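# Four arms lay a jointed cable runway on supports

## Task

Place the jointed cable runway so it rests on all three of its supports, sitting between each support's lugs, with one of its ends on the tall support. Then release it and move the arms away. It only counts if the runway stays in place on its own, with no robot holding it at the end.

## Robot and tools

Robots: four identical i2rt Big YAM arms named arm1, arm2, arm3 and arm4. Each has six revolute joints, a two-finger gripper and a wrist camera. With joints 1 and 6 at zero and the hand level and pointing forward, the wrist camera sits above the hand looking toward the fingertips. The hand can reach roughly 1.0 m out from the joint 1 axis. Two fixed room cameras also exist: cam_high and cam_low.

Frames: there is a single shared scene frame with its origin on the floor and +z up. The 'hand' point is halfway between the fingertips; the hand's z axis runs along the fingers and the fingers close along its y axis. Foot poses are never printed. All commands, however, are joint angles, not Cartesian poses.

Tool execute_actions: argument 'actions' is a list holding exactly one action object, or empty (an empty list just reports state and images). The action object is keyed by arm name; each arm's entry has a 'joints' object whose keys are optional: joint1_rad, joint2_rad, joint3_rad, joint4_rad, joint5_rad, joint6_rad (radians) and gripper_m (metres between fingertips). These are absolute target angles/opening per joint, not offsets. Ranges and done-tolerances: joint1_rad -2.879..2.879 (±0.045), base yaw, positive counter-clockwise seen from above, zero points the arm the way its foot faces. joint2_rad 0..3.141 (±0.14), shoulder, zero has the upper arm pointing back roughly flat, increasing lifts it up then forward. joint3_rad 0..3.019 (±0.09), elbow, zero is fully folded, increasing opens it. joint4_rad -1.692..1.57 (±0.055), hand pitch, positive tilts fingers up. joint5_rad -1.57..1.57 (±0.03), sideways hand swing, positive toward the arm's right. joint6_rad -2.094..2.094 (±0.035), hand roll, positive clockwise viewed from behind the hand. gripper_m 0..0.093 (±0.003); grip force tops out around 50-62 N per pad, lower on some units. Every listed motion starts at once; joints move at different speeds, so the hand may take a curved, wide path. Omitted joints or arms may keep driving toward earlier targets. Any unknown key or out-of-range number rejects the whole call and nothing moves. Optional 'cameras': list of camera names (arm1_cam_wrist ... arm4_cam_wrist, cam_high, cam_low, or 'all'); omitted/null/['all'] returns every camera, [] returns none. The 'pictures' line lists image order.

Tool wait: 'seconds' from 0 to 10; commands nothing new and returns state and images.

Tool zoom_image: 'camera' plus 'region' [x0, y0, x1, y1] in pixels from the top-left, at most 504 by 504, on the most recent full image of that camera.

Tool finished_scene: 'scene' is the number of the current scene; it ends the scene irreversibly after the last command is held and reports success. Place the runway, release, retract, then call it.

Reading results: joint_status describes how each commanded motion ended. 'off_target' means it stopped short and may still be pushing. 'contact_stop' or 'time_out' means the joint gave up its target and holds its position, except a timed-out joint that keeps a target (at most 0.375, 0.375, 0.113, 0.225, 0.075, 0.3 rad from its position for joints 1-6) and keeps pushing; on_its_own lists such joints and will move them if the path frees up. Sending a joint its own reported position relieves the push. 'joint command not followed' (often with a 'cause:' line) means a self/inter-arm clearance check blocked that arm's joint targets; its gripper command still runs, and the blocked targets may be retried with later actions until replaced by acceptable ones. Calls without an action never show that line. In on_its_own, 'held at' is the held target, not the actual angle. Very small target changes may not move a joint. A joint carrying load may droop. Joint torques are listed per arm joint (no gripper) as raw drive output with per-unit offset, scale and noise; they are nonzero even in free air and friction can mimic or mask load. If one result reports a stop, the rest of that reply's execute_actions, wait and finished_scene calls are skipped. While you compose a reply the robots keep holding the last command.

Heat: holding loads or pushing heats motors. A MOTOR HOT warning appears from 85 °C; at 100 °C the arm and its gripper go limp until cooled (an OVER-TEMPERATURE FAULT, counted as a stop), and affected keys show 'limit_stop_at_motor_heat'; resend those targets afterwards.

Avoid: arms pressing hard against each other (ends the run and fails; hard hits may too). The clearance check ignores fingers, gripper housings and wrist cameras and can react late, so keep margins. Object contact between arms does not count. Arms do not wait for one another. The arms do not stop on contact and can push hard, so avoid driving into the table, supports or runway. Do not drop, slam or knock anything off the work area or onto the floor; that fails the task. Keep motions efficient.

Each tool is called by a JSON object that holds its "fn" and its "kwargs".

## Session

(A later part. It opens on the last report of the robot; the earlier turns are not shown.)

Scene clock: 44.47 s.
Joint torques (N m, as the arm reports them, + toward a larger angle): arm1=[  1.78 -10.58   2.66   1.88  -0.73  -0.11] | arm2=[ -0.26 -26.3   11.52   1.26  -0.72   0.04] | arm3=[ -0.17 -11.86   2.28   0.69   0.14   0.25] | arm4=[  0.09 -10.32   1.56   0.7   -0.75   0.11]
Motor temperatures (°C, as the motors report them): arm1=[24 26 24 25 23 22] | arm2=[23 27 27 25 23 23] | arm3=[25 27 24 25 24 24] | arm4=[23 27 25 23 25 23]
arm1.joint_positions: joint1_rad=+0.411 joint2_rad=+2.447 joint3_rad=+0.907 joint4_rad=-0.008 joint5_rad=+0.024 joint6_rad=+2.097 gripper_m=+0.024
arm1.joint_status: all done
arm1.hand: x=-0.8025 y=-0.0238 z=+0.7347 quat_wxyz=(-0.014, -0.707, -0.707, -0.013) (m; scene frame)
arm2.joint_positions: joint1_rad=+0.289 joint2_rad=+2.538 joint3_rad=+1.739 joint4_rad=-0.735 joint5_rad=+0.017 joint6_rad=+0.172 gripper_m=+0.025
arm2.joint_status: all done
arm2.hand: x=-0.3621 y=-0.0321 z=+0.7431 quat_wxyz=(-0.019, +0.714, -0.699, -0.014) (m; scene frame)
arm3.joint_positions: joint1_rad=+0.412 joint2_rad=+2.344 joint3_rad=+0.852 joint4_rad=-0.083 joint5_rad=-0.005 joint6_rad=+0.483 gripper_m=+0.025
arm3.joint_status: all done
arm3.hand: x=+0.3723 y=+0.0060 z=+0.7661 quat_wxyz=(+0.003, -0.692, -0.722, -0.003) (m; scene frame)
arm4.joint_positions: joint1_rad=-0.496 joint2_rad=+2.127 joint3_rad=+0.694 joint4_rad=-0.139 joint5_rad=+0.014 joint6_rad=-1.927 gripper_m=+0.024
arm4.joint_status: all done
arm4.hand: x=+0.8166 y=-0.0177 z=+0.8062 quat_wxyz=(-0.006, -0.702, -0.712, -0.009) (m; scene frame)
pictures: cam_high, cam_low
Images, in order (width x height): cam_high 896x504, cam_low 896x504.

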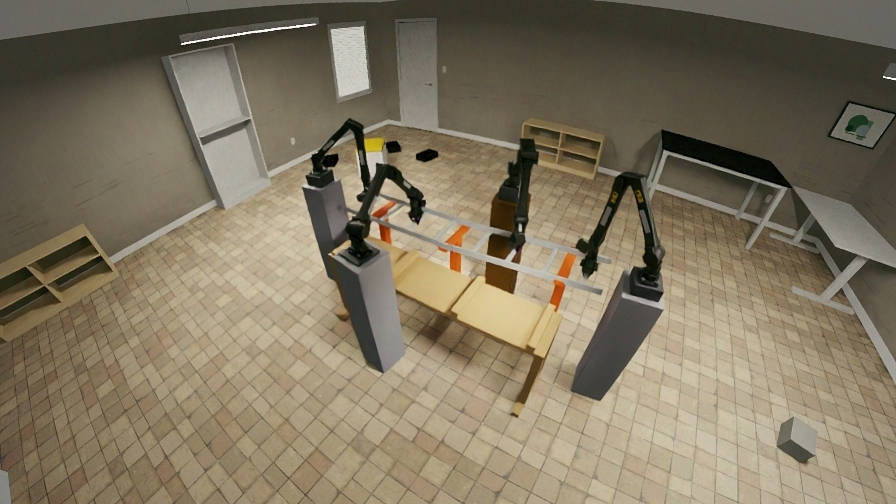

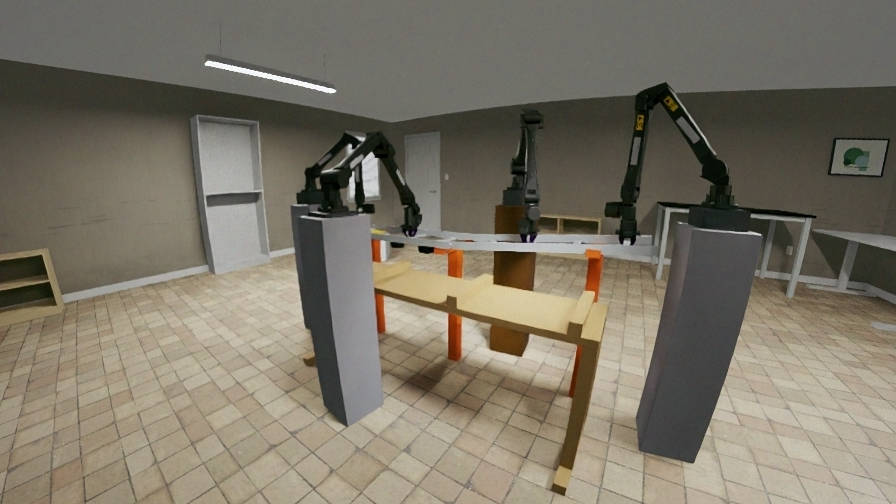

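{"fn": "execute_actions", "kwargs": {"actions": [{"arm1":{"joints":{"joint2_rad":2.45,"joint3_rad":0.907,"gripper_m":0.07}},"arm2":{"joints":{"joint2_rad":2.46,"gripper_m":0.07}},"arm3":{"joints":{"joint2_rad":2.3,"gripper_m":0.07}},"arm4":{"joints":{"gripper_m":0.07}}}], "cameras": []}}

{"fn": "execute_actions", "kwargs": {"actions": [{"arm1":{"joints":{"joint2_rad":1.94,"joint3_rad":0.775,"joint4_rad":-0.41}},"arm2":{"joints":{"joint2_rad":2.2,"joint3_rad":1.744,"joint4_rad":-1.03}},"arm3":{"joints":{"joint2_rad":1.9,"joint3_rad":0.766,"joint4_rad":-0.41}},"arm4":{"joints":{"joint2_rad":1.75,"joint3_rad":0.65,"joint4_rad":-0.45}}}]}}

Scene clock: 45.67 s.
Joint torques (N m, as the arm reports them, + toward a larger angle): arm1=[ -0.24 -14.79   0.49   0.79  -0.01  -0.11] | arm2=[ -0.74 -21.4    9.06   1.47  -0.19   0.03] | arm3=[ -0.53 -11.99   2.2    0.79   0.11   0.18] | arm4=[  0.14 -10.65   1.6    0.73  -0.25   0.11]
Motor temperatures (°C, as the motors report them): arm1=[24 26 24 25 23 22] | arm2=[23 27 27 25 23 23] | arm3=[25 27 24 25 24 24] | arm4=[23 27 25 23 25 23]
arm1.joint_positions: joint1_rad=+0.435 joint2_rad=+2.448 joint3_rad=+0.905 joint4_rad=+0.017 joint5_rad=+0.002 joint6_rad=+2.097 gripper_m=+0.070
arm1.joint_status: all done
arm1.hand: x=-0.8053 y=-0.0107 z=+0.7348 quat_wxyz=(-0.006, -0.699, -0.715, -0.027) (m; scene frame)
arm2.joint_positions: joint1_rad=+0.289 joint2_rad=+2.446 joint3_rad=+1.785 joint4_rad=-0.735 joint5_rad=+0.004 joint6_rad=+0.172 gripper_m=+0.070
arm2.joint_status: all done
arm2.hand: x=-0.3742 y=+0.0185 z=+0.8178 quat_wxyz=(-0.053, +0.712, -0.697, -0.074) (m; scene frame)
arm3.joint_positions: joint1_rad=+0.416 joint2_rad=+2.314 joint3_rad=+0.857 joint4_rad=-0.083 joint5_rad=-0.004 joint6_rad=+0.489 gripper_m=+0.070
arm3.joint_status: all done
arm3.hand: x=+0.3810 y=-0.0069 z=+0.7768 quat_wxyz=(-0.014, -0.693, -0.721, +0.003) (m; scene frame)
arm4.joint_positions: joint1_rad=-0.496 joint2_rad=+2.127 joint3_rad=+0.694 joint4_rad=-0.138 joint5_rad=+0.004 joint6_rad=-1.927 gripper_m=+0.070
arm4.joint_status: all done
arm4.hand: x=+0.8161 y=-0.0195 z=+0.8062 quat_wxyz=(-0.008, -0.702, -0.712, -0.005) (m; scene frame)
pictures: none
No camera images: the call's "cameras" was empty. Leave "cameras" out to get every camera's image.

Scene clock: 47.07 s.
Joint torques (N m, as the arm reports them, + toward a larger angle): arm1=[ -0.23 -12.07   4.34   0.04  -0.02  -0.1 ] | arm2=[ -0.3  -19.57   9.32   0.95  -0.2    0.03] | arm3=[-0.4  -8.5   5.11 -0.49  0.11  0.17] | arm4=[ 0.19 -8.27  4.63 -0.2  -0.16  0.11]
Motor temperatures (°C, as the motors report them): arm1=[24 26 24 25 23 22] | arm2=[23 27 27 25 23 23] | arm3=[25 26 24 25 24 24] | arm4=[23 27 25 23 25 23]
arm1.joint_positions: joint1_rad=+0.435 joint2_rad=+1.924 joint3_rad=+0.772 joint4_rad=-0.403 joint5_rad=+0.003 joint6_rad=+2.097 gripper_m=+0.070
arm1.joint_status: all done
arm1.hand: x=-0.8080 y=-0.0133 z=+0.9095 quat_wxyz=(-0.003, -0.699, -0.715, -0.013) (m; scene frame)
arm2.joint_positions: joint1_rad=+0.289 joint2_rad=+2.185 joint3_rad=+1.728 joint4_rad=-1.022 joint5_rad=+0.004 joint6_rad=+0.172 gripper_m=+0.070
arm2.joint_status: all done
arm2.hand: x=-0.3662 y=-0.0213 z=+0.9606 quat_wxyz=(-0.029, +0.714, -0.699, -0.040) (m; scene frame)
arm3.joint_positions: joint1_rad=+0.416 joint2_rad=+1.889 joint3_rad=+0.756 joint4_rad=-0.396 joint5_rad=-0.004 joint6_rad=+0.490 gripper_m=+0.070
arm3.joint_status: all done
arm3.hand: x=+0.3803 y=-0.0052 z=+0.9161 quat_wxyz=(-0.019, -0.693, -0.721, +0.004) (m; scene frame)
arm4.joint_positions: joint1_rad=-0.496 joint2_rad=+1.738 joint3_rad=+0.648 joint4_rad=-0.436 joint5_rad=+0.002 joint6_rad=-1.927 gripper_m=+0.070
arm4.joint_status: all done
arm4.hand: x=+0.8066 y=-0.0163 z=+0.9225 quat_wxyz=(+0.013, -0.702, -0.712, +0.006) (m; scene frame)
pictures: arm1_cam_wrist, arm2_cam_wrist, arm3_cam_wrist, arm4_cam_wrist, cam_high, cam_low
Images, in order (width x height): arm1_cam_wrist 504x504, arm2_cam_wrist 504x504, arm3_cam_wrist 504x504, arm4_cam_wrist 504x504, cam_high 896x504, cam_low 896x504.

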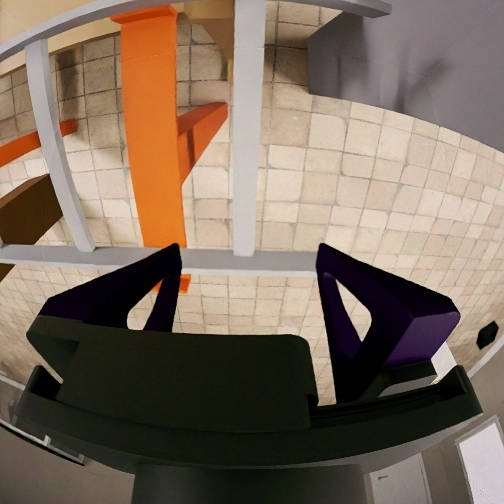

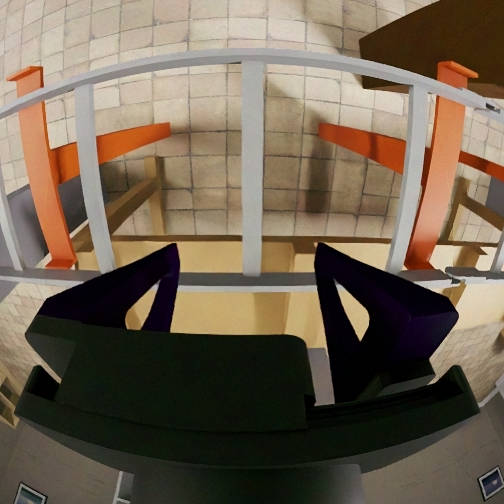

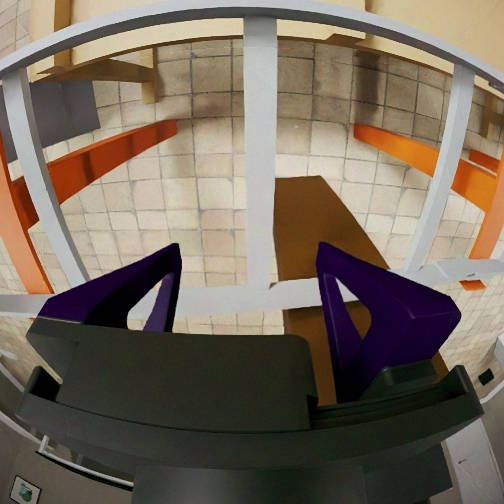

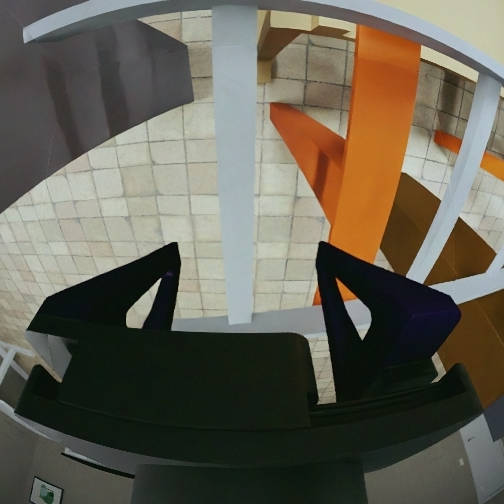

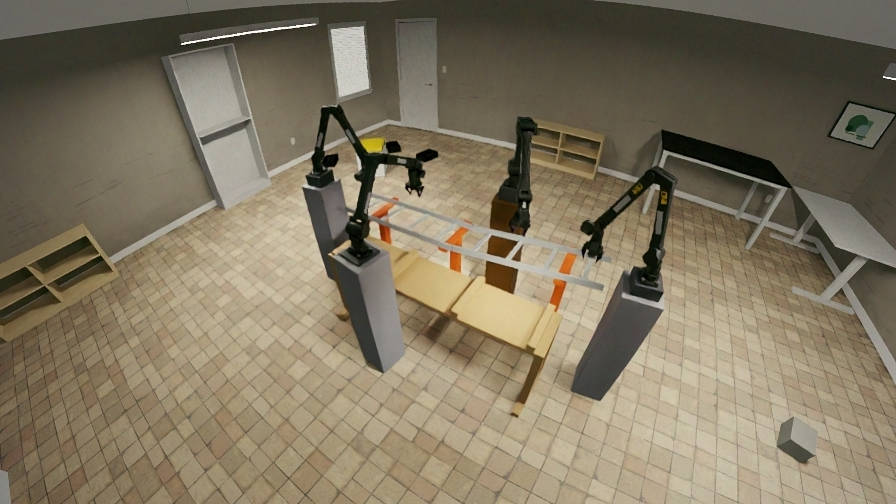

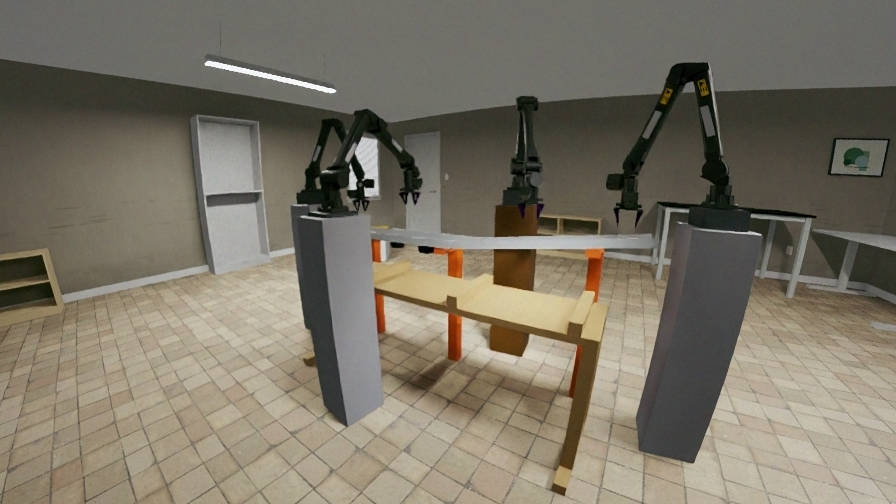

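{"fn": "zoom_image", "kwargs": {"camera": "arm1_cam_wrist", "region": [0,0,300,110]}}

{"fn": "zoom_image", "kwargs": {"camera": "arm2_cam_wrist", "region": [340,200,504,320]}}

{"fn": "zoom_image", "kwargs": {"camera": "cam_high", "region": [340,180,630,320]}}

Region (0, 0, 300, 110) of arm1_cam_wrist's 504x504 image, scaled by 1.680, with more detail than that image has; it fills the top 185 rows of this view, and the rest is white.

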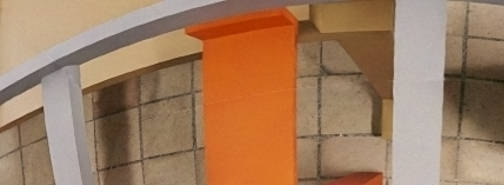

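Region (340, 200, 504, 320) of arm2_cam_wrist's 504x504 image, scaled by 3.073, with more detail than that image has; it fills the top 369 rows of this view, and the rest is white.

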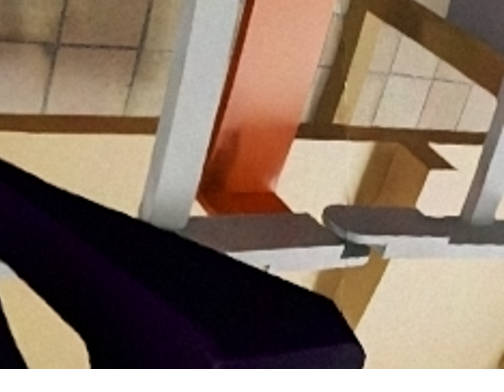

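Region (340, 180, 630, 320) of cam_high's 896x504 image, scaled by 1.738, with more detail than that image has; it fills the top 243 rows of this view, and the rest is white.

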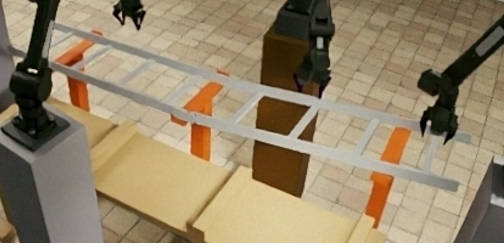

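{"fn": "execute_actions", "kwargs": {"actions": [{"arm1":{"joints":{"joint1_rad":0.415,"joint2_rad":2.44,"joint3_rad":0.907,"joint4_rad":-0.02,"gripper_m":0.093}},"arm2":{"joints":{"joint2_rad":2.525,"joint3_rad":1.75,"joint4_rad":-0.76,"gripper_m":0.093}},"arm3":{"joints":{"joint2_rad":2.335,"joint3_rad":0.855,"joint4_rad":-0.085,"gripper_m":0.093}},"arm4":{"joints":{"joint2_rad":2.12,"joint3_rad":0.697,"joint4_rad":-0.135,"gripper_m":0.093}}}], "cameras": ["arm1_cam_wrist","arm2_cam_wrist","arm3_cam_wrist","arm4_cam_wrist"]}}

Scene clock: 48.97 s.
Joint torques (N m, as the arm reports them, + toward a larger angle): arm1=[ -1.42 -15.28   0.59   0.65  -0.01  -0.1 ] | arm2=[ -0.26 -21.68   7.98   1.25  -0.19   0.04] | arm3=[ -0.44 -11.44   1.56   0.74   0.12   0.18] | arm4=[  0.18 -11.37   1.47   0.74  -0.16   0.11]
Motor temperatures (°C, as the motors report them): arm1=[24 26 24 25 23 22] | arm2=[23 27 27 25 23 23] | arm3=[25 26 24 25 24 24] | arm4=[23 27 25 23 24 23]
arm1.joint_positions: joint1_rad=+0.424 joint2_rad=+2.445 joint3_rad=+0.902 joint4_rad=-0.027 joint5_rad=+0.003 joint6_rad=+2.096 gripper_m=+0.093
arm1.joint_status: all done
arm1.hand: x=-0.8130 y=-0.0204 z=+0.7353 quat_wxyz=(-0.001, -0.703, -0.712, -0.005) (m; scene frame)
arm2.joint_positions: joint1_rad=+0.289 joint2_rad=+2.526 joint3_rad=+1.723 joint4_rad=-0.769 joint5_rad=+0.004 joint6_rad=+0.172 gripper_m=+0.093
arm2.joint_status: all done
arm2.hand: x=-0.3619 y=-0.0446 z=+0.7461 quat_wxyz=(-0.003, +0.715, -0.699, -0.002) (m; scene frame)
arm3.joint_positions: joint1_rad=+0.416 joint2_rad=+2.344 joint3_rad=+0.849 joint4_rad=-0.100 joint5_rad=-0.004 joint6_rad=+0.490 gripper_m=+0.093
arm3.joint_status: all done
arm3.hand: x=+0.3702 y=+0.0116 z=+0.7661 quat_wxyz=(+0.012, -0.693, -0.721, -0.005) (m; scene frame)
arm4.joint_positions: joint1_rad=-0.496 joint2_rad=+2.129 joint3_rad=+0.691 joint4_rad=-0.150 joint5_rad=+0.002 joint6_rad=-1.927 gripper_m=+0.093
arm4.joint_status: all done
arm4.hand: x=+0.8211 y=-0.0216 z=+0.8055 quat_wxyz=(-0.016, -0.702, -0.712, -0.007) (m; scene frame)
pictures: arm1_cam_wrist, arm2_cam_wrist, arm3_cam_wrist, arm4_cam_wrist
Images, in order (width x height): arm1_cam_wrist 504x504, arm2_cam_wrist 504x504, arm3_cam_wrist 504x504, arm4_cam_wrist 504x504.

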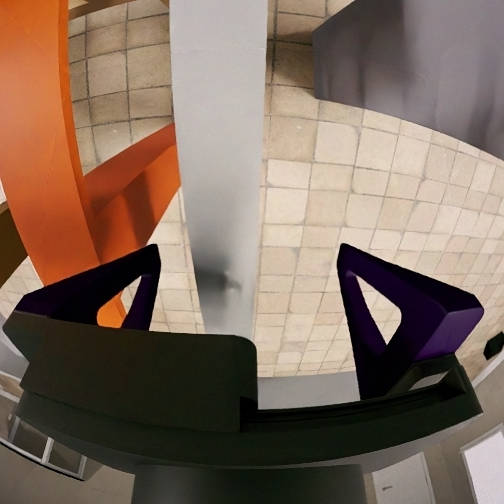

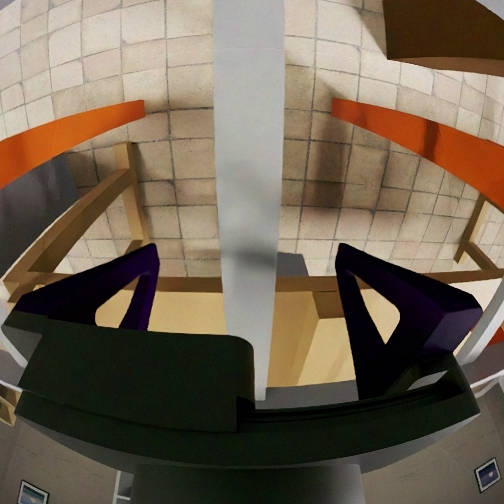

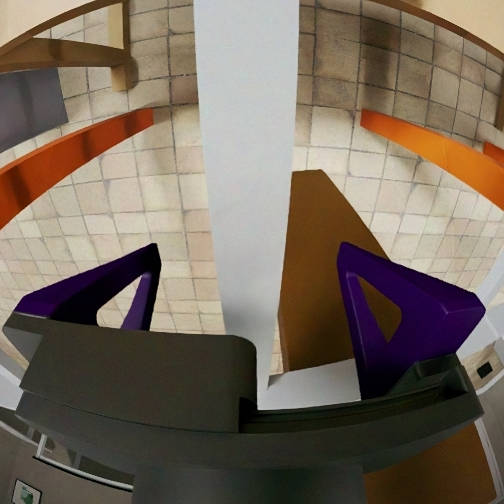

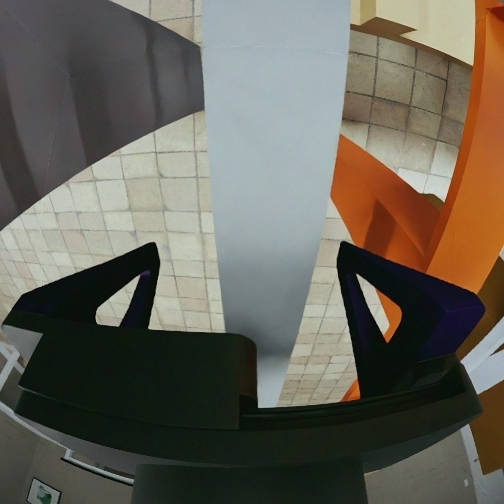

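{"fn": "execute_actions", "kwargs": {"actions": [{"arm1":{"joints":{"gripper_m":0}},"arm2":{"joints":{"gripper_m":0}},"arm3":{"joints":{"gripper_m":0}},"arm4":{"joints":{"gripper_m":0}}}], "cameras": ["cam_high"]}}

Scene clock: 50.33 s.
Joint torques (N m, as the arm reports them, + toward a larger angle): arm1=[ -0.88 -15.27  -0.22   0.28  -0.12  -0.13] | arm2=[ -0.33 -21.82   8.11   1.32  -0.23   0.03] | arm3=[ -0.45 -11.44   1.55   0.68   0.17   0.18] | arm4=[  0.02 -11.35   1.05   0.53   0.     0.11]
Motor temperatures (°C, as the motors report them): arm1=[24 26 24 25 23 22] | arm2=[23 27 27 25 23 23] | arm3=[25 26 24 25 24 24] | arm4=[23 27 25 23 24 23]
arm1.joint_positions: joint1_rad=+0.417 joint2_rad=+2.444 joint3_rad=+0.913 joint4_rad=-0.018 joint5_rad=+0.006 joint6_rad=+2.098 gripper_m=+0.025
arm1.joint_status: gripper_m off_target (ended at +0.025, target +0.000)
arm1.hand: x=-0.8028 y=-0.0178 z=+0.7360 quat_wxyz=(-0.005, -0.706, -0.708, -0.015) (m; scene frame)
arm2.joint_positions: joint1_rad=+0.288 joint2_rad=+2.526 joint3_rad=+1.723 joint4_rad=-0.768 joint5_rad=+0.005 joint6_rad=+0.172 gripper_m=+0.024
arm2.joint_status: gripper_m off_target (ended at +0.024, target +0.000)
arm2.hand: x=-0.3613 y=-0.0441 z=+0.7461 quat_wxyz=(-0.004, +0.715, -0.699, -0.002) (m; scene frame)
arm3.joint_positions: joint1_rad=+0.416 joint2_rad=+2.344 joint3_rad=+0.849 joint4_rad=-0.099 joint5_rad=-0.005 joint6_rad=+0.490 gripper_m=+0.025
arm3.joint_status: gripper_m off_target (ended at +0.025, target +0.000)
arm3.hand: x=+0.3708 y=+0.0113 z=+0.7661 quat_wxyz=(+0.011, -0.693, -0.721, -0.005) (m; scene frame)
arm4.joint_positions: joint1_rad=-0.495 joint2_rad=+2.129 joint3_rad=+0.697 joint4_rad=-0.143 joint5_rad=-0.002 joint6_rad=-1.927 gripper_m=+0.022
arm4.joint_status: gripper_m off_target (ended at +0.022, target +0.000)
arm4.hand: x=+0.8160 y=-0.0208 z=+0.8056 quat_wxyz=(-0.011, -0.701, -0.713, -0.003) (m; scene frame)
pictures: cam_high
Images, in order (width x height): cam_high 896x504.

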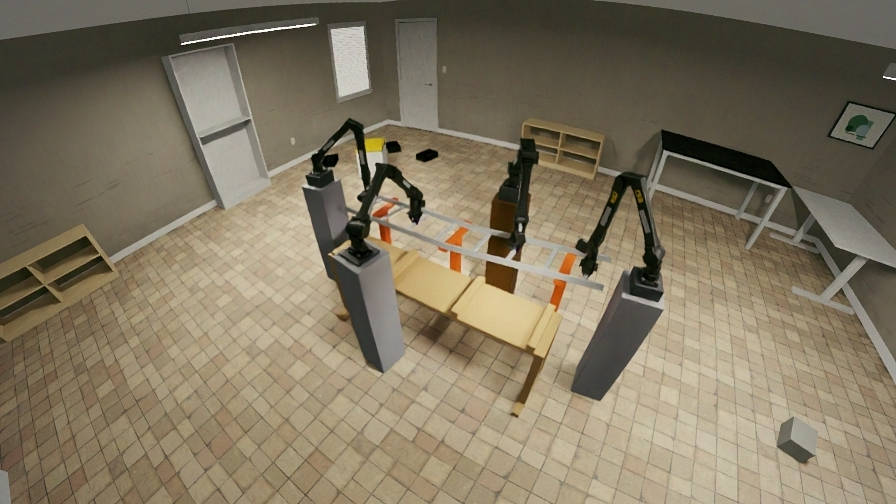

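{"fn": "execute_actions", "kwargs": {"actions": [{"arm1":{"joints":{"joint1_rad":0.42,"joint2_rad":2.2,"joint3_rad":0.84,"joint4_rad":-0.2}},"arm2":{"joints":{"joint2_rad":2.29,"joint3_rad":1.76,"joint4_rad":-0.89}},"arm3":{"joints":{"joint2_rad":2.07,"joint3_rad":0.81,"joint4_rad":-0.24}},"arm4":{"joints":{"joint2_rad":1.98,"joint3_rad":0.67,"joint4_rad":-0.24}}}], "cameras": []}}

Scene clock: 51.60 s.
Joint torques (N m, as the arm reports them, + toward a larger angle): arm1=[ -0.65 -16.91   1.42  -0.18   0.24  -0.15] | arm2=[  0.12 -31.08   9.84   0.49   0.59   0.04] | arm3=[ -0.4  -20.23   2.16  -1.58   0.12   0.21] | arm4=[  0.02 -11.42   2.19   0.19  -0.39   0.12]
Motor temperatures (°C, as the motors report them): arm1=[24 26 24 25 23 22] | arm2=[23 27 27 25 23 23] | arm3=[25 26 24 25 24 24] | arm4=[23 27 25 23 24 23]
arm1.joint_positions: joint1_rad=+0.419 joint2_rad=+2.231 joint3_rad=+0.843 joint4_rad=-0.190 joint5_rad=-0.005 joint6_rad=+2.100 gripper_m=+0.025
arm1.joint_status: all done
arm1.hand: x=-0.8054 y=-0.0165 z=+0.8082 quat_wxyz=(+0.004, -0.706, -0.709, -0.003) (m; scene frame)
arm2.joint_positions: joint1_rad=+0.285 joint2_rad=+2.423 joint3_rad=+1.717 joint4_rad=-0.871 joint5_rad=-0.015 joint6_rad=+0.168 gripper_m=+0.024
arm2.joint_status: all done
arm2.hand: x=-0.3636 y=-0.0400 z=+0.8077 quat_wxyz=(+0.006, +0.715, -0.699, -0.005) (m; scene frame)
arm3.joint_positions: joint1_rad=+0.415 joint2_rad=+2.206 joint3_rad=+0.807 joint4_rad=-0.208 joint5_rad=-0.004 joint6_rad=+0.486 gripper_m=+0.025
arm3.joint_status: all done
arm3.hand: x=+0.3698 y=+0.0117 z=+0.8118 quat_wxyz=(+0.018, -0.692, -0.722, -0.006) (m; scene frame)
arm4.joint_positions: joint1_rad=-0.495 joint2_rad=+1.999 joint3_rad=+0.669 joint4_rad=-0.237 joint5_rad=+0.006 joint6_rad=-1.927 gripper_m=+0.022
arm4.joint_status: all done
arm4.hand: x=+0.8145 y=-0.0188 z=+0.8441 quat_wxyz=(-0.005, -0.701, -0.713, -0.005) (m; scene frame)
pictures: none
No camera images: the call's "cameras" was empty. Leave "cameras" out to get every camera's image.

{"fn": "execute_actions", "kwargs": {"actions": [{"arm1":{"joints":{"joint1_rad":0.472,"joint2_rad":2.208,"joint3_rad":0.875,"joint4_rad":-0.227}},"arm2":{"joints":{"joint1_rad":0.279,"joint2_rad":2.33,"joint3_rad":1.87,"joint4_rad":-0.945}},"arm3":{"joints":{"joint1_rad":0.45,"joint2_rad":2.055,"joint3_rad":0.753,"joint4_rad":-0.195,"joint6_rad":0.524}},"arm4":{"joints":{"joint1_rad":-0.56,"joint2_rad":1.985,"joint3_rad":0.698,"joint4_rad":-0.262,"joint6_rad":-1.99}}}], "cameras": ["arm1_cam_wrist","arm2_cam_wrist","arm3_cam_wrist","arm4_cam_wrist"]}}

Scene clock: 53.80 s.
Joint torques (N m, as the arm reports them, + toward a larger angle): arm1=[  1.46 -16.22   3.46  -0.56  -0.04  -0.14] | arm2=[ -0.67 -30.83  14.14  -0.63   0.53   0.13] | arm3=[ -0.22 -20.17   1.07  -0.87   0.06   0.3 ] | arm4=[ -0.21 -11.37   2.98  -0.29  -0.36   0.22]
Motor temperatures (°C, as the motors report them): arm1=[24 26 24 25 23 22] | arm2=[23 28 27 25 23 23] | arm3=[25 26 24 25 24 24] | arm4=[23 27 25 23 24 23]
arm1.joint_positions: joint1_rad=+0.447 joint2_rad=+2.231 joint3_rad=+0.856 joint4_rad=-0.209 joint5_rad=+0.004 joint6_rad=+2.100 gripper_m=+0.025
arm1.joint_status: all done
arm1.hand: x=-0.8072 y=-0.0070 z=+0.8093 quat_wxyz=(+0.000, -0.696, -0.718, +0.001) (m; scene frame)
arm2.joint_positions: joint1_rad=+0.284 joint2_rad=+2.449 joint3_rad=+1.773 joint4_rad=-0.898 joint5_rad=-0.014 joint6_rad=+0.161 gripper_m=+0.024
arm2.joint_status: joint3_rad time_out (moved +0.056 of +0.153); the others done
arm2.on_its_own: joint3_rad reads +1.773 and still pushes toward +1.870 since a time_out
arm2.hand: x=-0.3654 y=-0.0268 z=+0.8084 quat_wxyz=(+0.005, +0.717, -0.697, -0.007) (m; scene frame)
arm3.joint_positions: joint1_rad=+0.439 joint2_rad=+2.197 joint3_rad=+0.758 joint4_rad=-0.178 joint5_rad=-0.002 joint6_rad=+0.503 gripper_m=+0.025
arm3.joint_status: joint2_rad time_out (moved -0.008 of -0.151); the others done
arm3.on_its_own: joint2_rad reads +2.197 and still pushes toward +2.055 since a time_out
arm3.hand: x=+0.3668 y=+0.0329 z=+0.8120 quat_wxyz=(+0.023, -0.689, -0.724, -0.007) (m; scene frame)
arm4.joint_positions: joint1_rad=-0.563 joint2_rad=+1.999 joint3_rad=+0.691 joint4_rad=-0.247 joint5_rad=+0.006 joint6_rad=-2.003 gripper_m=+0.022
arm4.joint_status: all done
arm4.hand: x=+0.8128 y=+0.0064 z=+0.8459 quat_wxyz=(+0.000, -0.699, -0.716, -0.003) (m; scene frame)
pictures: arm1_cam_wrist, arm2_cam_wrist, arm3_cam_wrist, arm4_cam_wrist
Images, in order (width x height): arm1_cam_wrist 504x504, arm2_cam_wrist 504x504, arm3_cam_wrist 504x504, arm4_cam_wrist 504x504.

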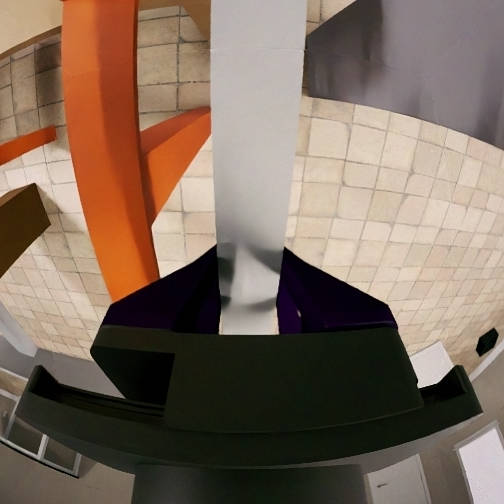

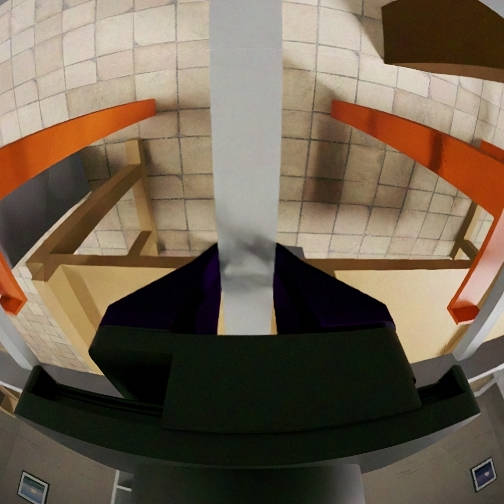

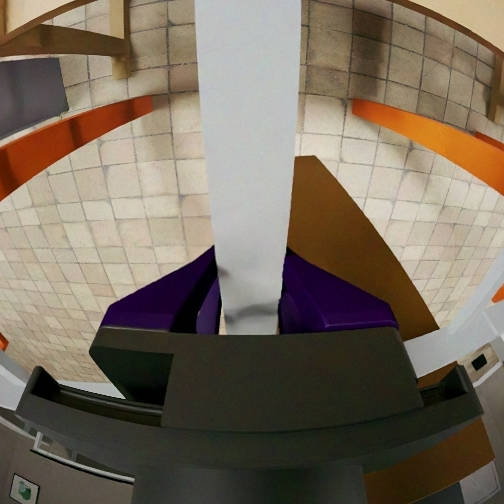

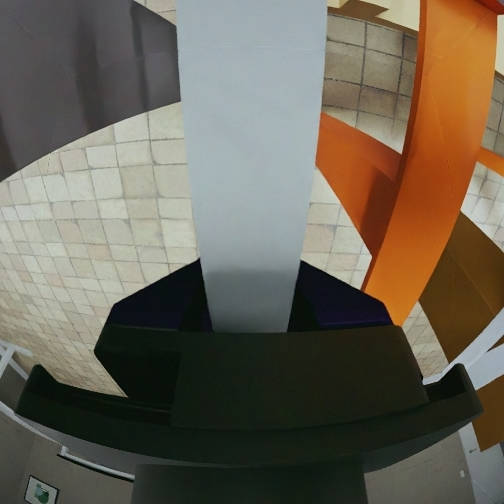

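{"fn": "execute_actions", "kwargs": {"actions": [{"arm1":{"joints":{"joint1_rad":0.505,"joint3_rad":0.885}},"arm2":{"joints":{"joint3_rad":1.89}},"arm4":{"joints":{"joint1_rad":-0.553}}}], "cameras": []}}

{"fn": "execute_actions", "kwargs": {"actions": [{"arm1":{"joints":{"joint2_rad":2.5,"joint3_rad":0.955,"joint4_rad":-0.02}},"arm2":{"joints":{"joint2_rad":2.6,"joint3_rad":1.87,"joint4_rad":-0.8}},"arm3":{"joints":{"joint2_rad":2.38,"joint3_rad":0.81,"joint4_rad":-0.02}},"arm4":{"joints":{"joint2_rad":2.21,"joint3_rad":0.74,"joint4_rad":-0.12}}}], "cameras": ["cam_low","arm2_cam_wrist"]}}

Scene clock: 55.87 s.
Joint torques (N m, as the arm reports them, + toward a larger angle): arm1=[  3.22 -16.2    3.95  -0.45  -0.15  -0.15] | arm2=[ -0.59 -31.18  14.82  -0.52   0.53   0.13] | arm3=[ -0.33 -20.     1.14  -0.85   0.11   0.26] | arm4=[  0.22 -11.14   2.97  -0.32  -0.28   0.2 ]
Motor temperatures (°C, as the motors report them): arm1=[24 26 24 25 23 22] | arm2=[23 28 28 25 23 23] | arm3=[25 27 24 25 24 24] | arm4=[23 27 25 23 24 23]
arm1.joint_positions: joint1_rad=+0.460 joint2_rad=+2.231 joint3_rad=+0.861 joint4_rad=-0.211 joint5_rad=+0.007 joint6_rad=+2.100 gripper_m=+0.025
arm1.joint_status: joint1_rad time_out (moved +0.012 of +0.058); the others done
arm1.on_its_own: joint1_rad reads +0.460 and still pushes toward +0.505 since a time_out
arm1.hand: x=-0.8076 y=-0.0022 z=+0.8096 quat_wxyz=(-0.001, -0.691, -0.723, +0.000) (m; scene frame)
arm2.joint_positions: joint1_rad=+0.283 joint2_rad=+2.453 joint3_rad=+1.785 joint4_rad=-0.901 joint5_rad=-0.014 joint6_rad=+0.161 gripper_m=+0.024
arm2.joint_status: joint3_rad time_out (moved +0.012 of +0.117)
arm2.on_its_own: joint3_rad reads +1.785 and still pushes toward +1.890 since a time_out
arm2.hand: x=-0.3656 y=-0.0233 z=+0.8091 quat_wxyz=(+0.004, +0.717, -0.697, -0.008) (m; scene frame)
arm3.joint_positions: joint1_rad=+0.440 joint2_rad=+2.197 joint3_rad=+0.757 joint4_rad=-0.178 joint5_rad=-0.004 joint6_rad=+0.506 gripper_m=+0.025
arm3.joint_status: not commanded
arm3.on_its_own: joint2_rad reads +2.197 and still pushes toward +2.055 since a time_out
arm3.hand: x=+0.3670 y=+0.0335 z=+0.8119 quat_wxyz=(+0.023, -0.690, -0.723, -0.007) (m; scene frame)
arm4.joint_positions: joint1_rad=-0.562 joint2_rad=+1.999 joint3_rad=+0.691 joint4_rad=-0.247 joint5_rad=+0.004 joint6_rad=-2.001 gripper_m=+0.022
arm4.joint_status: all done
arm4.hand: x=+0.8126 y=+0.0059 z=+0.8459 quat_wxyz=(+0.000, -0.699, -0.715, -0.002) (m; scene frame)
pictures: none
No camera images: the call's "cameras" was empty. Leave "cameras" out to get every camera's image.

not run: a stop came earlier in this reply.

{"fn": "execute_actions", "kwargs": {"actions": [{"arm1":{"joints":{"joint2_rad":2.5,"joint3_rad":0.955,"joint4_rad":-0.02}},"arm2":{"joints":{"joint2_rad":2.6,"joint3_rad":1.87,"joint4_rad":-0.8}},"arm3":{"joints":{"joint2_rad":2.38,"joint3_rad":0.81,"joint4_rad":-0.02}},"arm4":{"joints":{"joint2_rad":2.21,"joint3_rad":0.74,"joint4_rad":-0.12}}}], "cameras": ["cam_low","arm2_cam_wrist"]}}

Scene clock: 58.17 s.
Joint torques (N m, as the arm reports them, + toward a larger angle): arm1=[  2.85 -14.15   0.28   0.66  -0.5   -0.14] | arm2=[ -0.4  -21.82   9.84   0.86  -0.05   0.12] | arm3=[ -0.79 -10.06   0.32   0.97   0.2    0.22] | arm4=[-0.48 -9.26  1.17  0.7  -0.98  0.07]
Motor temperatures (°C, as the motors report them): arm1=[24 26 24 25 23 22] | arm2=[23 29 29 25 23 23] | arm3=[25 27 24 25 24 24] | arm4=[23 27 25 23 24 23]
arm1.joint_positions: joint1_rad=+0.464 joint2_rad=+2.482 joint3_rad=+0.957 joint4_rad=-0.027 joint5_rad=+0.017 joint6_rad=+2.100 gripper_m=+0.025
arm1.joint_status: all done
arm1.hand: x=-0.8040 y=+0.0001 z=+0.7232 quat_wxyz=(-0.010, -0.690, -0.724, -0.013) (m; scene frame)
arm2.joint_positions: joint1_rad=+0.281 joint2_rad=+2.591 joint3_rad=+1.824 joint4_rad=-0.795 joint5_rad=+0.000 joint6_rad=+0.161 gripper_m=+0.024
arm2.joint_status: all done
arm2.hand: x=-0.3621 y=-0.0225 z=+0.7327 quat_wxyz=(-0.004, +0.716, -0.698, -0.007) (m; scene frame)
arm3.joint_positions: joint1_rad=+0.447 joint2_rad=+2.376 joint3_rad=+0.811 joint4_rad=-0.040 joint5_rad=-0.006 joint6_rad=+0.510 gripper_m=+0.025
arm3.joint_status: all done
arm3.hand: x=+0.3687 y=+0.0362 z=+0.7552 quat_wxyz=(+0.017, -0.689, -0.725, -0.007) (m; scene frame)
arm4.joint_positions: joint1_rad=-0.553 joint2_rad=+2.181 joint3_rad=+0.738 joint4_rad=-0.132 joint5_rad=+0.019 joint6_rad=-1.989 gripper_m=+0.022
arm4.joint_status: all done
arm4.hand: x=+0.8147 y=+0.0046 z=+0.7914 quat_wxyz=(-0.007, -0.700, -0.714, -0.013) (m; scene frame)
pictures: arm2_cam_wrist, cam_low
Images, in order (width x height): arm2_cam_wrist 504x504, cam_low 896x504.

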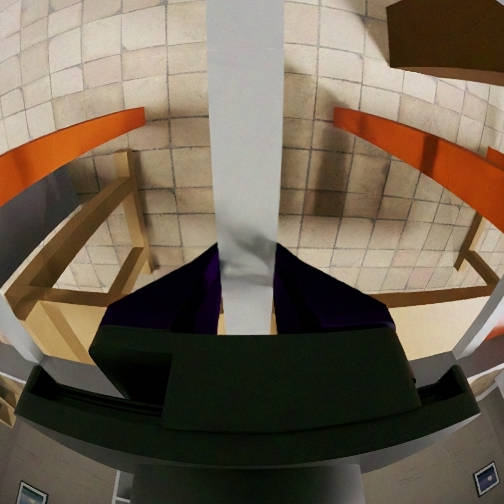

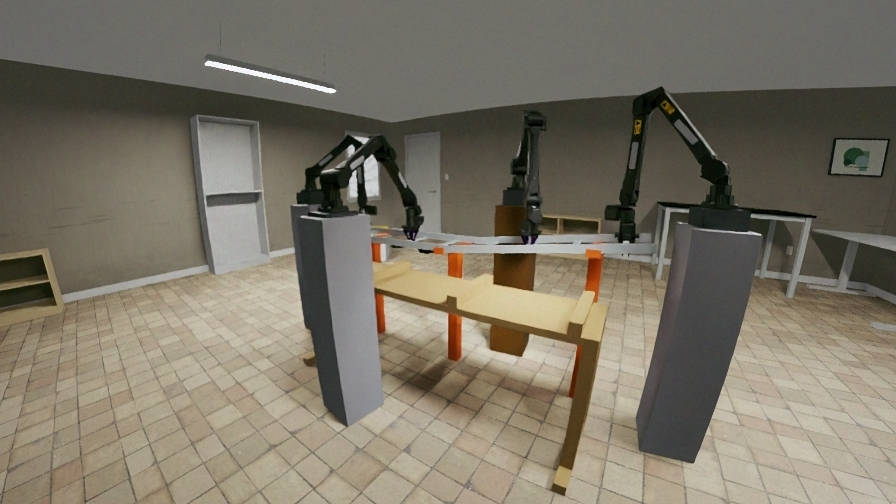

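All dropped ~.013 lower; lugs now visible outside. Ease, release, rise.

{"fn": "execute_actions", "kwargs": {"actions": [{"arm1":{"joints":{"joint1_rad":0.464,"joint2_rad":2.47,"gripper_m":0.08}},"arm2":{"joints":{"joint2_rad":2.58,"joint3_rad":1.824,"gripper_m":0.08}},"arm3":{"joints":{"gripper_m":0.08}},"arm4":{"joints":{"joint2_rad":2.17,"gripper_m":0.08}}}], "cameras": []}}

{"fn": "execute_actions", "kwargs": {"actions": [{"arm1":{"joints":{"joint2_rad":1.94,"joint3_rad":0.8,"joint4_rad":-0.43}},"arm2":{"joints":{"joint2_rad":2.2,"joint3_rad":1.8,"joint4_rad":-1.1}},"arm3":{"joints":{"joint2_rad":1.9,"joint3_rad":0.74,"joint4_rad":-0.41}},"arm4":{"joints":{"joint2_rad":1.75,"joint3_rad":0.68,"joint4_rad":-0.48}}}]}}

Scene clock: 59.00 s.
Joint torques (N m, as the arm reports them, + toward a larger angle): arm1=[ -0.42 -15.87   0.2    0.68  -0.02  -0.11] | arm2=[ -0.38 -23.51   6.33   0.89  -0.05   0.06] | arm3=[ -0.87 -10.12   0.34   0.76   0.16   0.19] | arm4=[ -0.18 -11.57   1.22   0.71  -0.25   0.06]
Motor temperatures (°C, as the motors report them): arm1=[24 26 24 25 23 22] | arm2=[23 29 29 25 23 23] | arm3=[25 26 24 25 24 24] | arm4=[23 27 25 23 24 23]
arm1.joint_positions: joint1_rad=+0.462 joint2_rad=+2.476 joint3_rad=+0.957 joint4_rad=-0.027 joint5_rad=+0.003 joint6_rad=+2.098 gripper_m=+0.080
arm1.joint_status: all done
arm1.hand: x=-0.8027 y=+0.0031 z=+0.7255 quat_wxyz=(-0.004, -0.689, -0.724, -0.017) (m; scene frame)
arm2.joint_positions: joint1_rad=+0.281 joint2_rad=+2.590 joint3_rad=+1.824 joint4_rad=-0.795 joint5_rad=+0.000 joint6_rad=+0.168 gripper_m=+0.080
arm2.joint_status: all done
arm2.hand: x=-0.3622 y=-0.0220 z=+0.7334 quat_wxyz=(-0.005, +0.714, -0.701, -0.008) (m; scene frame)
arm3.joint_positions: joint1_rad=+0.447 joint2_rad=+2.376 joint3_rad=+0.811 joint4_rad=-0.035 joint5_rad=-0.005 joint6_rad=+0.513 gripper_m=+0.080
arm3.joint_status: all done
arm3.hand: x=+0.3691 y=+0.0351 z=+0.7552 quat_wxyz=(+0.014, -0.690, -0.724, -0.006) (m; scene frame)
arm4.joint_positions: joint1_rad=-0.554 joint2_rad=+2.179 joint3_rad=+0.737 joint4_rad=-0.132 joint5_rad=+0.003 joint6_rad=-1.989 gripper_m=+0.080
arm4.joint_status: all done
arm4.hand: x=+0.8135 y=+0.0022 z=+0.7919 quat_wxyz=(-0.009, -0.700, -0.714, -0.005) (m; scene frame)
pictures: none
No camera images: the call's "cameras" was empty. Leave "cameras" out to get every camera's image.

Scene clock: 60.60 s.
Joint torques (N m, as the arm reports them, + toward a larger angle): arm1=[ -0.49 -12.11   4.91   0.02  -0.01  -0.11] | arm2=[ -0.46 -21.     8.73   0.9   -0.04   0.06] | arm3=[-0.97 -8.33  4.58 -0.53  0.16  0.17] | arm4=[-0.36 -8.41  5.24 -0.25 -0.24  0.06]
Motor temperatures (°C, as the motors report them): arm1=[24 26 24 25 23 22] | arm2=[23 28 28 25 23 23] | arm3=[25 26 24 25 24 24] | arm4=[23 27 25 23 24 23]
arm1.joint_positions: joint1_rad=+0.462 joint2_rad=+1.924 joint3_rad=+0.792 joint4_rad=-0.423 joint5_rad=+0.003 joint6_rad=+2.097 gripper_m=+0.080
arm1.joint_status: all done
arm1.hand: x=-0.8077 y=-0.0010 z=+0.9128 quat_wxyz=(-0.003, -0.689, -0.725, -0.013) (m; scene frame)
arm2.joint_positions: joint1_rad=+0.281 joint2_rad=+2.195 joint3_rad=+1.794 joint4_rad=-1.092 joint5_rad=+0.000 joint6_rad=+0.169 gripper_m=+0.080
arm2.joint_status: all done
arm2.hand: x=-0.3636 y=-0.0127 z=+0.9766 quat_wxyz=(-0.024, +0.713, -0.700, -0.035) (m; scene frame)
arm3.joint_positions: joint1_rad=+0.447 joint2_rad=+1.892 joint3_rad=+0.735 joint4_rad=-0.396 joint5_rad=-0.005 joint6_rad=+0.514 gripper_m=+0.080
arm3.joint_status: all done
arm3.hand: x=+0.3834 y=+0.0126 z=+0.9116 quat_wxyz=(-0.008, -0.690, -0.724, +0.000) (m; scene frame)
arm4.joint_positions: joint1_rad=-0.554 joint2_rad=+1.737 joint3_rad=+0.673 joint4_rad=-0.466 joint5_rad=+0.003 joint6_rad=-1.989 gripper_m=+0.080
arm4.joint_status: all done
arm4.hand: x=+0.8070 y=+0.0051 z=+0.9270 quat_wxyz=(+0.011, -0.700, -0.714, +0.003) (m; scene frame)
pictures: arm1_cam_wrist, arm2_cam_wrist, arm3_cam_wrist, arm4_cam_wrist, cam_high, cam_low
Images, in order (width x height): arm1_cam_wrist 504x504, arm2_cam_wrist 504x504, arm3_cam_wrist 504x504, arm4_cam_wrist 504x504, cam_high 896x504, cam_low 896x504.

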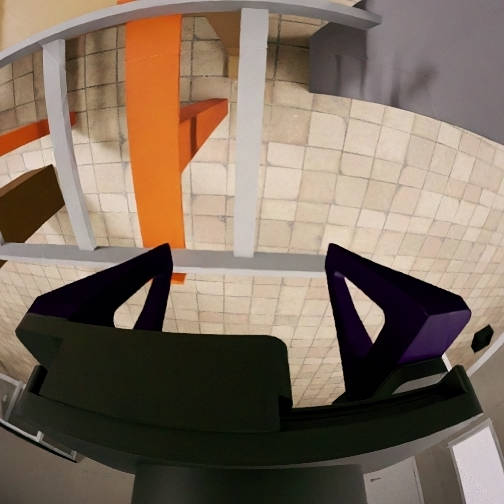

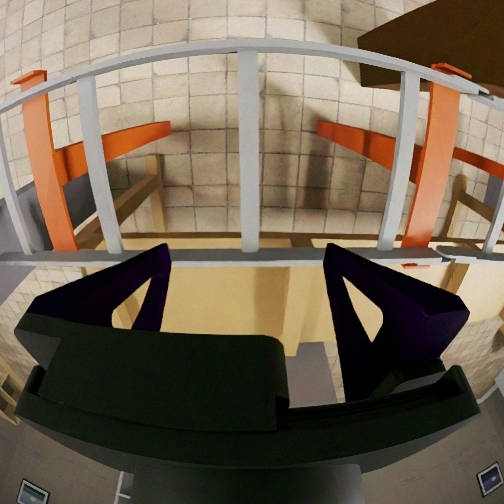

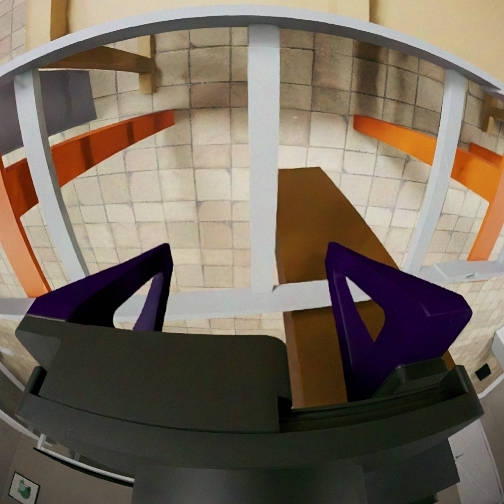

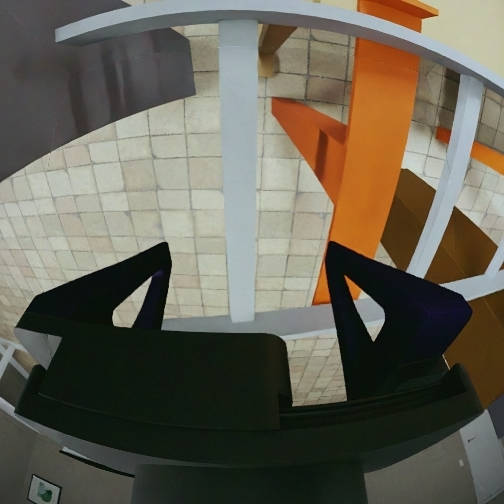

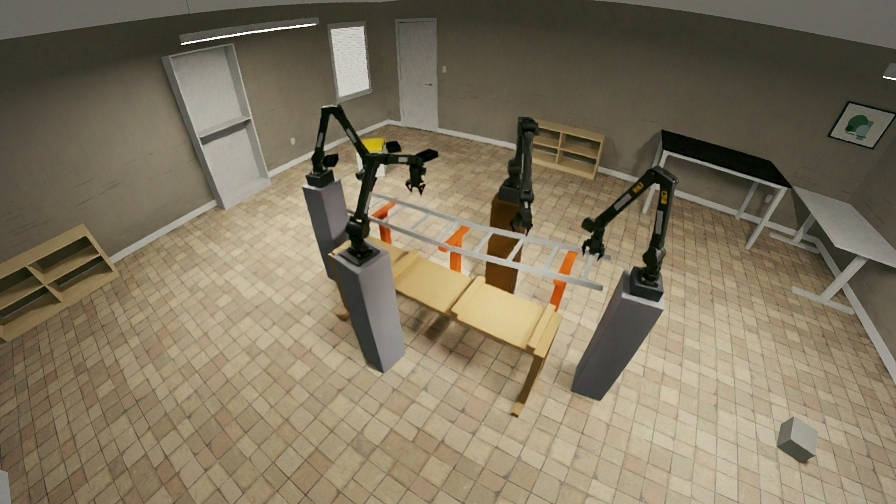

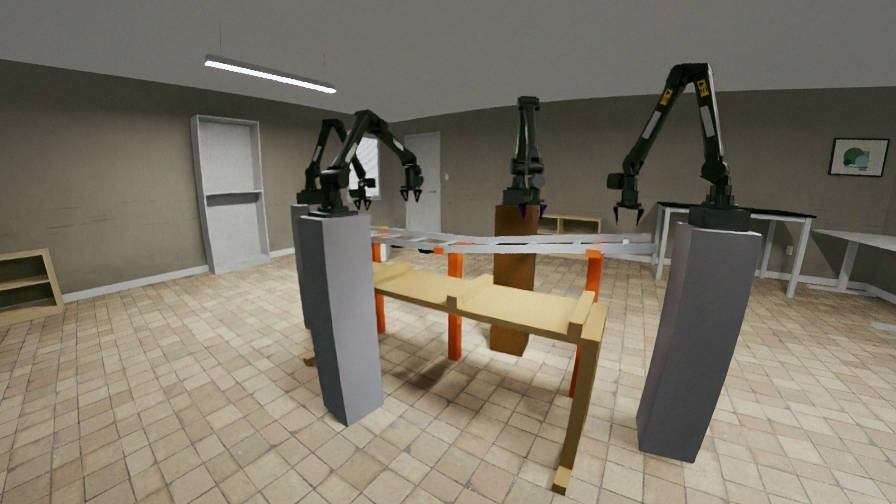

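{"fn": "execute_actions", "kwargs": {"actions": [{"arm1":{"joints":{"joint2_rad":1.2,"joint3_rad":0.6}},"arm2":{"joints":{"joint2_rad":1.3,"joint3_rad":1.0}},"arm3":{"joints":{"joint2_rad":1.2,"joint3_rad":0.6}},"arm4":{"joints":{"joint2_rad":1.2,"joint3_rad":0.6}}}], "cameras": ["cam_high"]}}

{"fn": "zoom_image", "kwargs": {"camera": "cam_high", "region": [330,170,630,330]}}

Scene clock: 62.17 s.
Joint torques (N m, as the arm reports them, + toward a larger angle): arm1=[-0.53 -7.55  9.62  1.34 -0.02 -0.15] | arm2=[-0.5  -8.22  8.92  1.24 -0.04  0.06] | arm3=[-0.99 -4.4   9.89  0.89  0.15  0.14] | arm4=[-0.38 -5.41 10.15  0.76 -0.23  0.1 ]
Motor temperatures (°C, as the motors report them): arm1=[24 26 25 25 23 22] | arm2=[23 28 28 25 23 23] | arm3=[25 26 24 25 24 24] | arm4=[23 27 25 23 24 23]
arm1.joint_positions: joint1_rad=+0.462 joint2_rad=+1.195 joint3_rad=+0.596 joint4_rad=-0.431 joint5_rad=+0.003 joint6_rad=+2.097 gripper_m=+0.080
arm1.joint_status: all done
arm1.hand: x=-0.8047 y=+0.0000 z=+1.1236 quat_wxyz=(-0.063, -0.663, -0.697, -0.265) (m; scene frame)
arm2.joint_positions: joint1_rad=+0.281 joint2_rad=+1.297 joint3_rad=+0.997 joint4_rad=-1.096 joint5_rad=+0.000 joint6_rad=+0.169 gripper_m=+0.080
arm2.joint_status: all done
arm2.hand: x=-0.3119 y=-0.2855 z=+1.1295 quat_wxyz=(-0.052, +0.710, -0.698, -0.075) (m; scene frame)
arm3.joint_positions: joint1_rad=+0.447 joint2_rad=+1.203 joint3_rad=+0.586 joint4_rad=-0.405 joint5_rad=-0.005 joint6_rad=+0.514 gripper_m=+0.080
arm3.joint_status: all done
arm3.hand: x=+0.3973 y=-0.0090 z=+1.1163 quat_wxyz=(-0.262, -0.664, -0.697, +0.064) (m; scene frame)
arm4.joint_positions: joint1_rad=-0.554 joint2_rad=+1.192 joint3_rad=+0.588 joint4_rad=-0.473 joint5_rad=+0.003 joint6_rad=-1.989 gripper_m=+0.080
arm4.joint_status: all done
arm4.hand: x=+0.7781 y=+0.0173 z=+1.0872 quat_wxyz=(+0.220, -0.681, -0.693, +0.086) (m; scene frame)
pictures: cam_high
Images, in order (width x height): cam_high 896x504.

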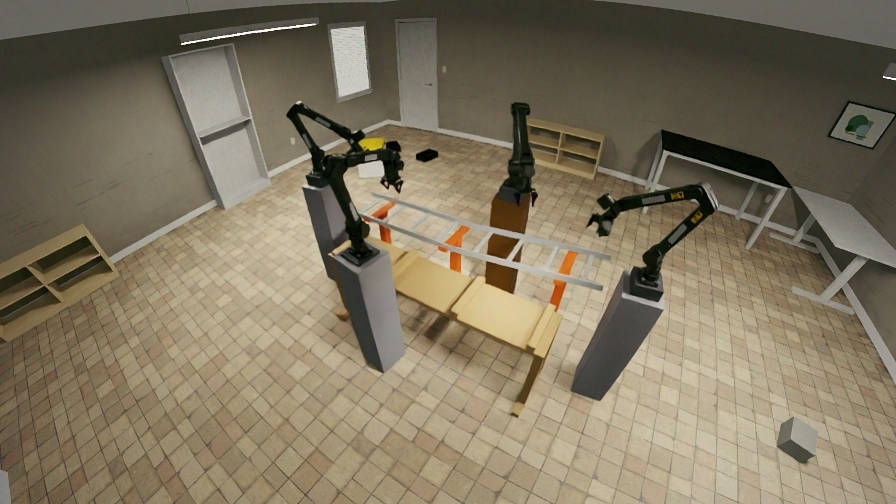

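Region (330, 170, 630, 330) of cam_high's 896x504 image, scaled by 1.680, with more detail than that image has; it fills the top 269 rows of this view, and the rest is white.

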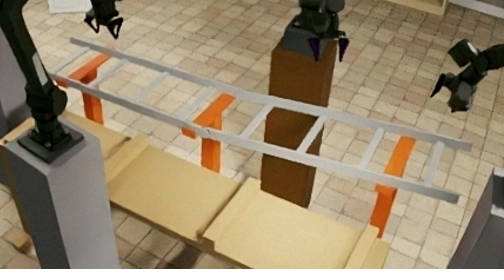

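{"fn": "finished_scene", "kwargs": {"scene": 1}}

The scene is finished: the task was done.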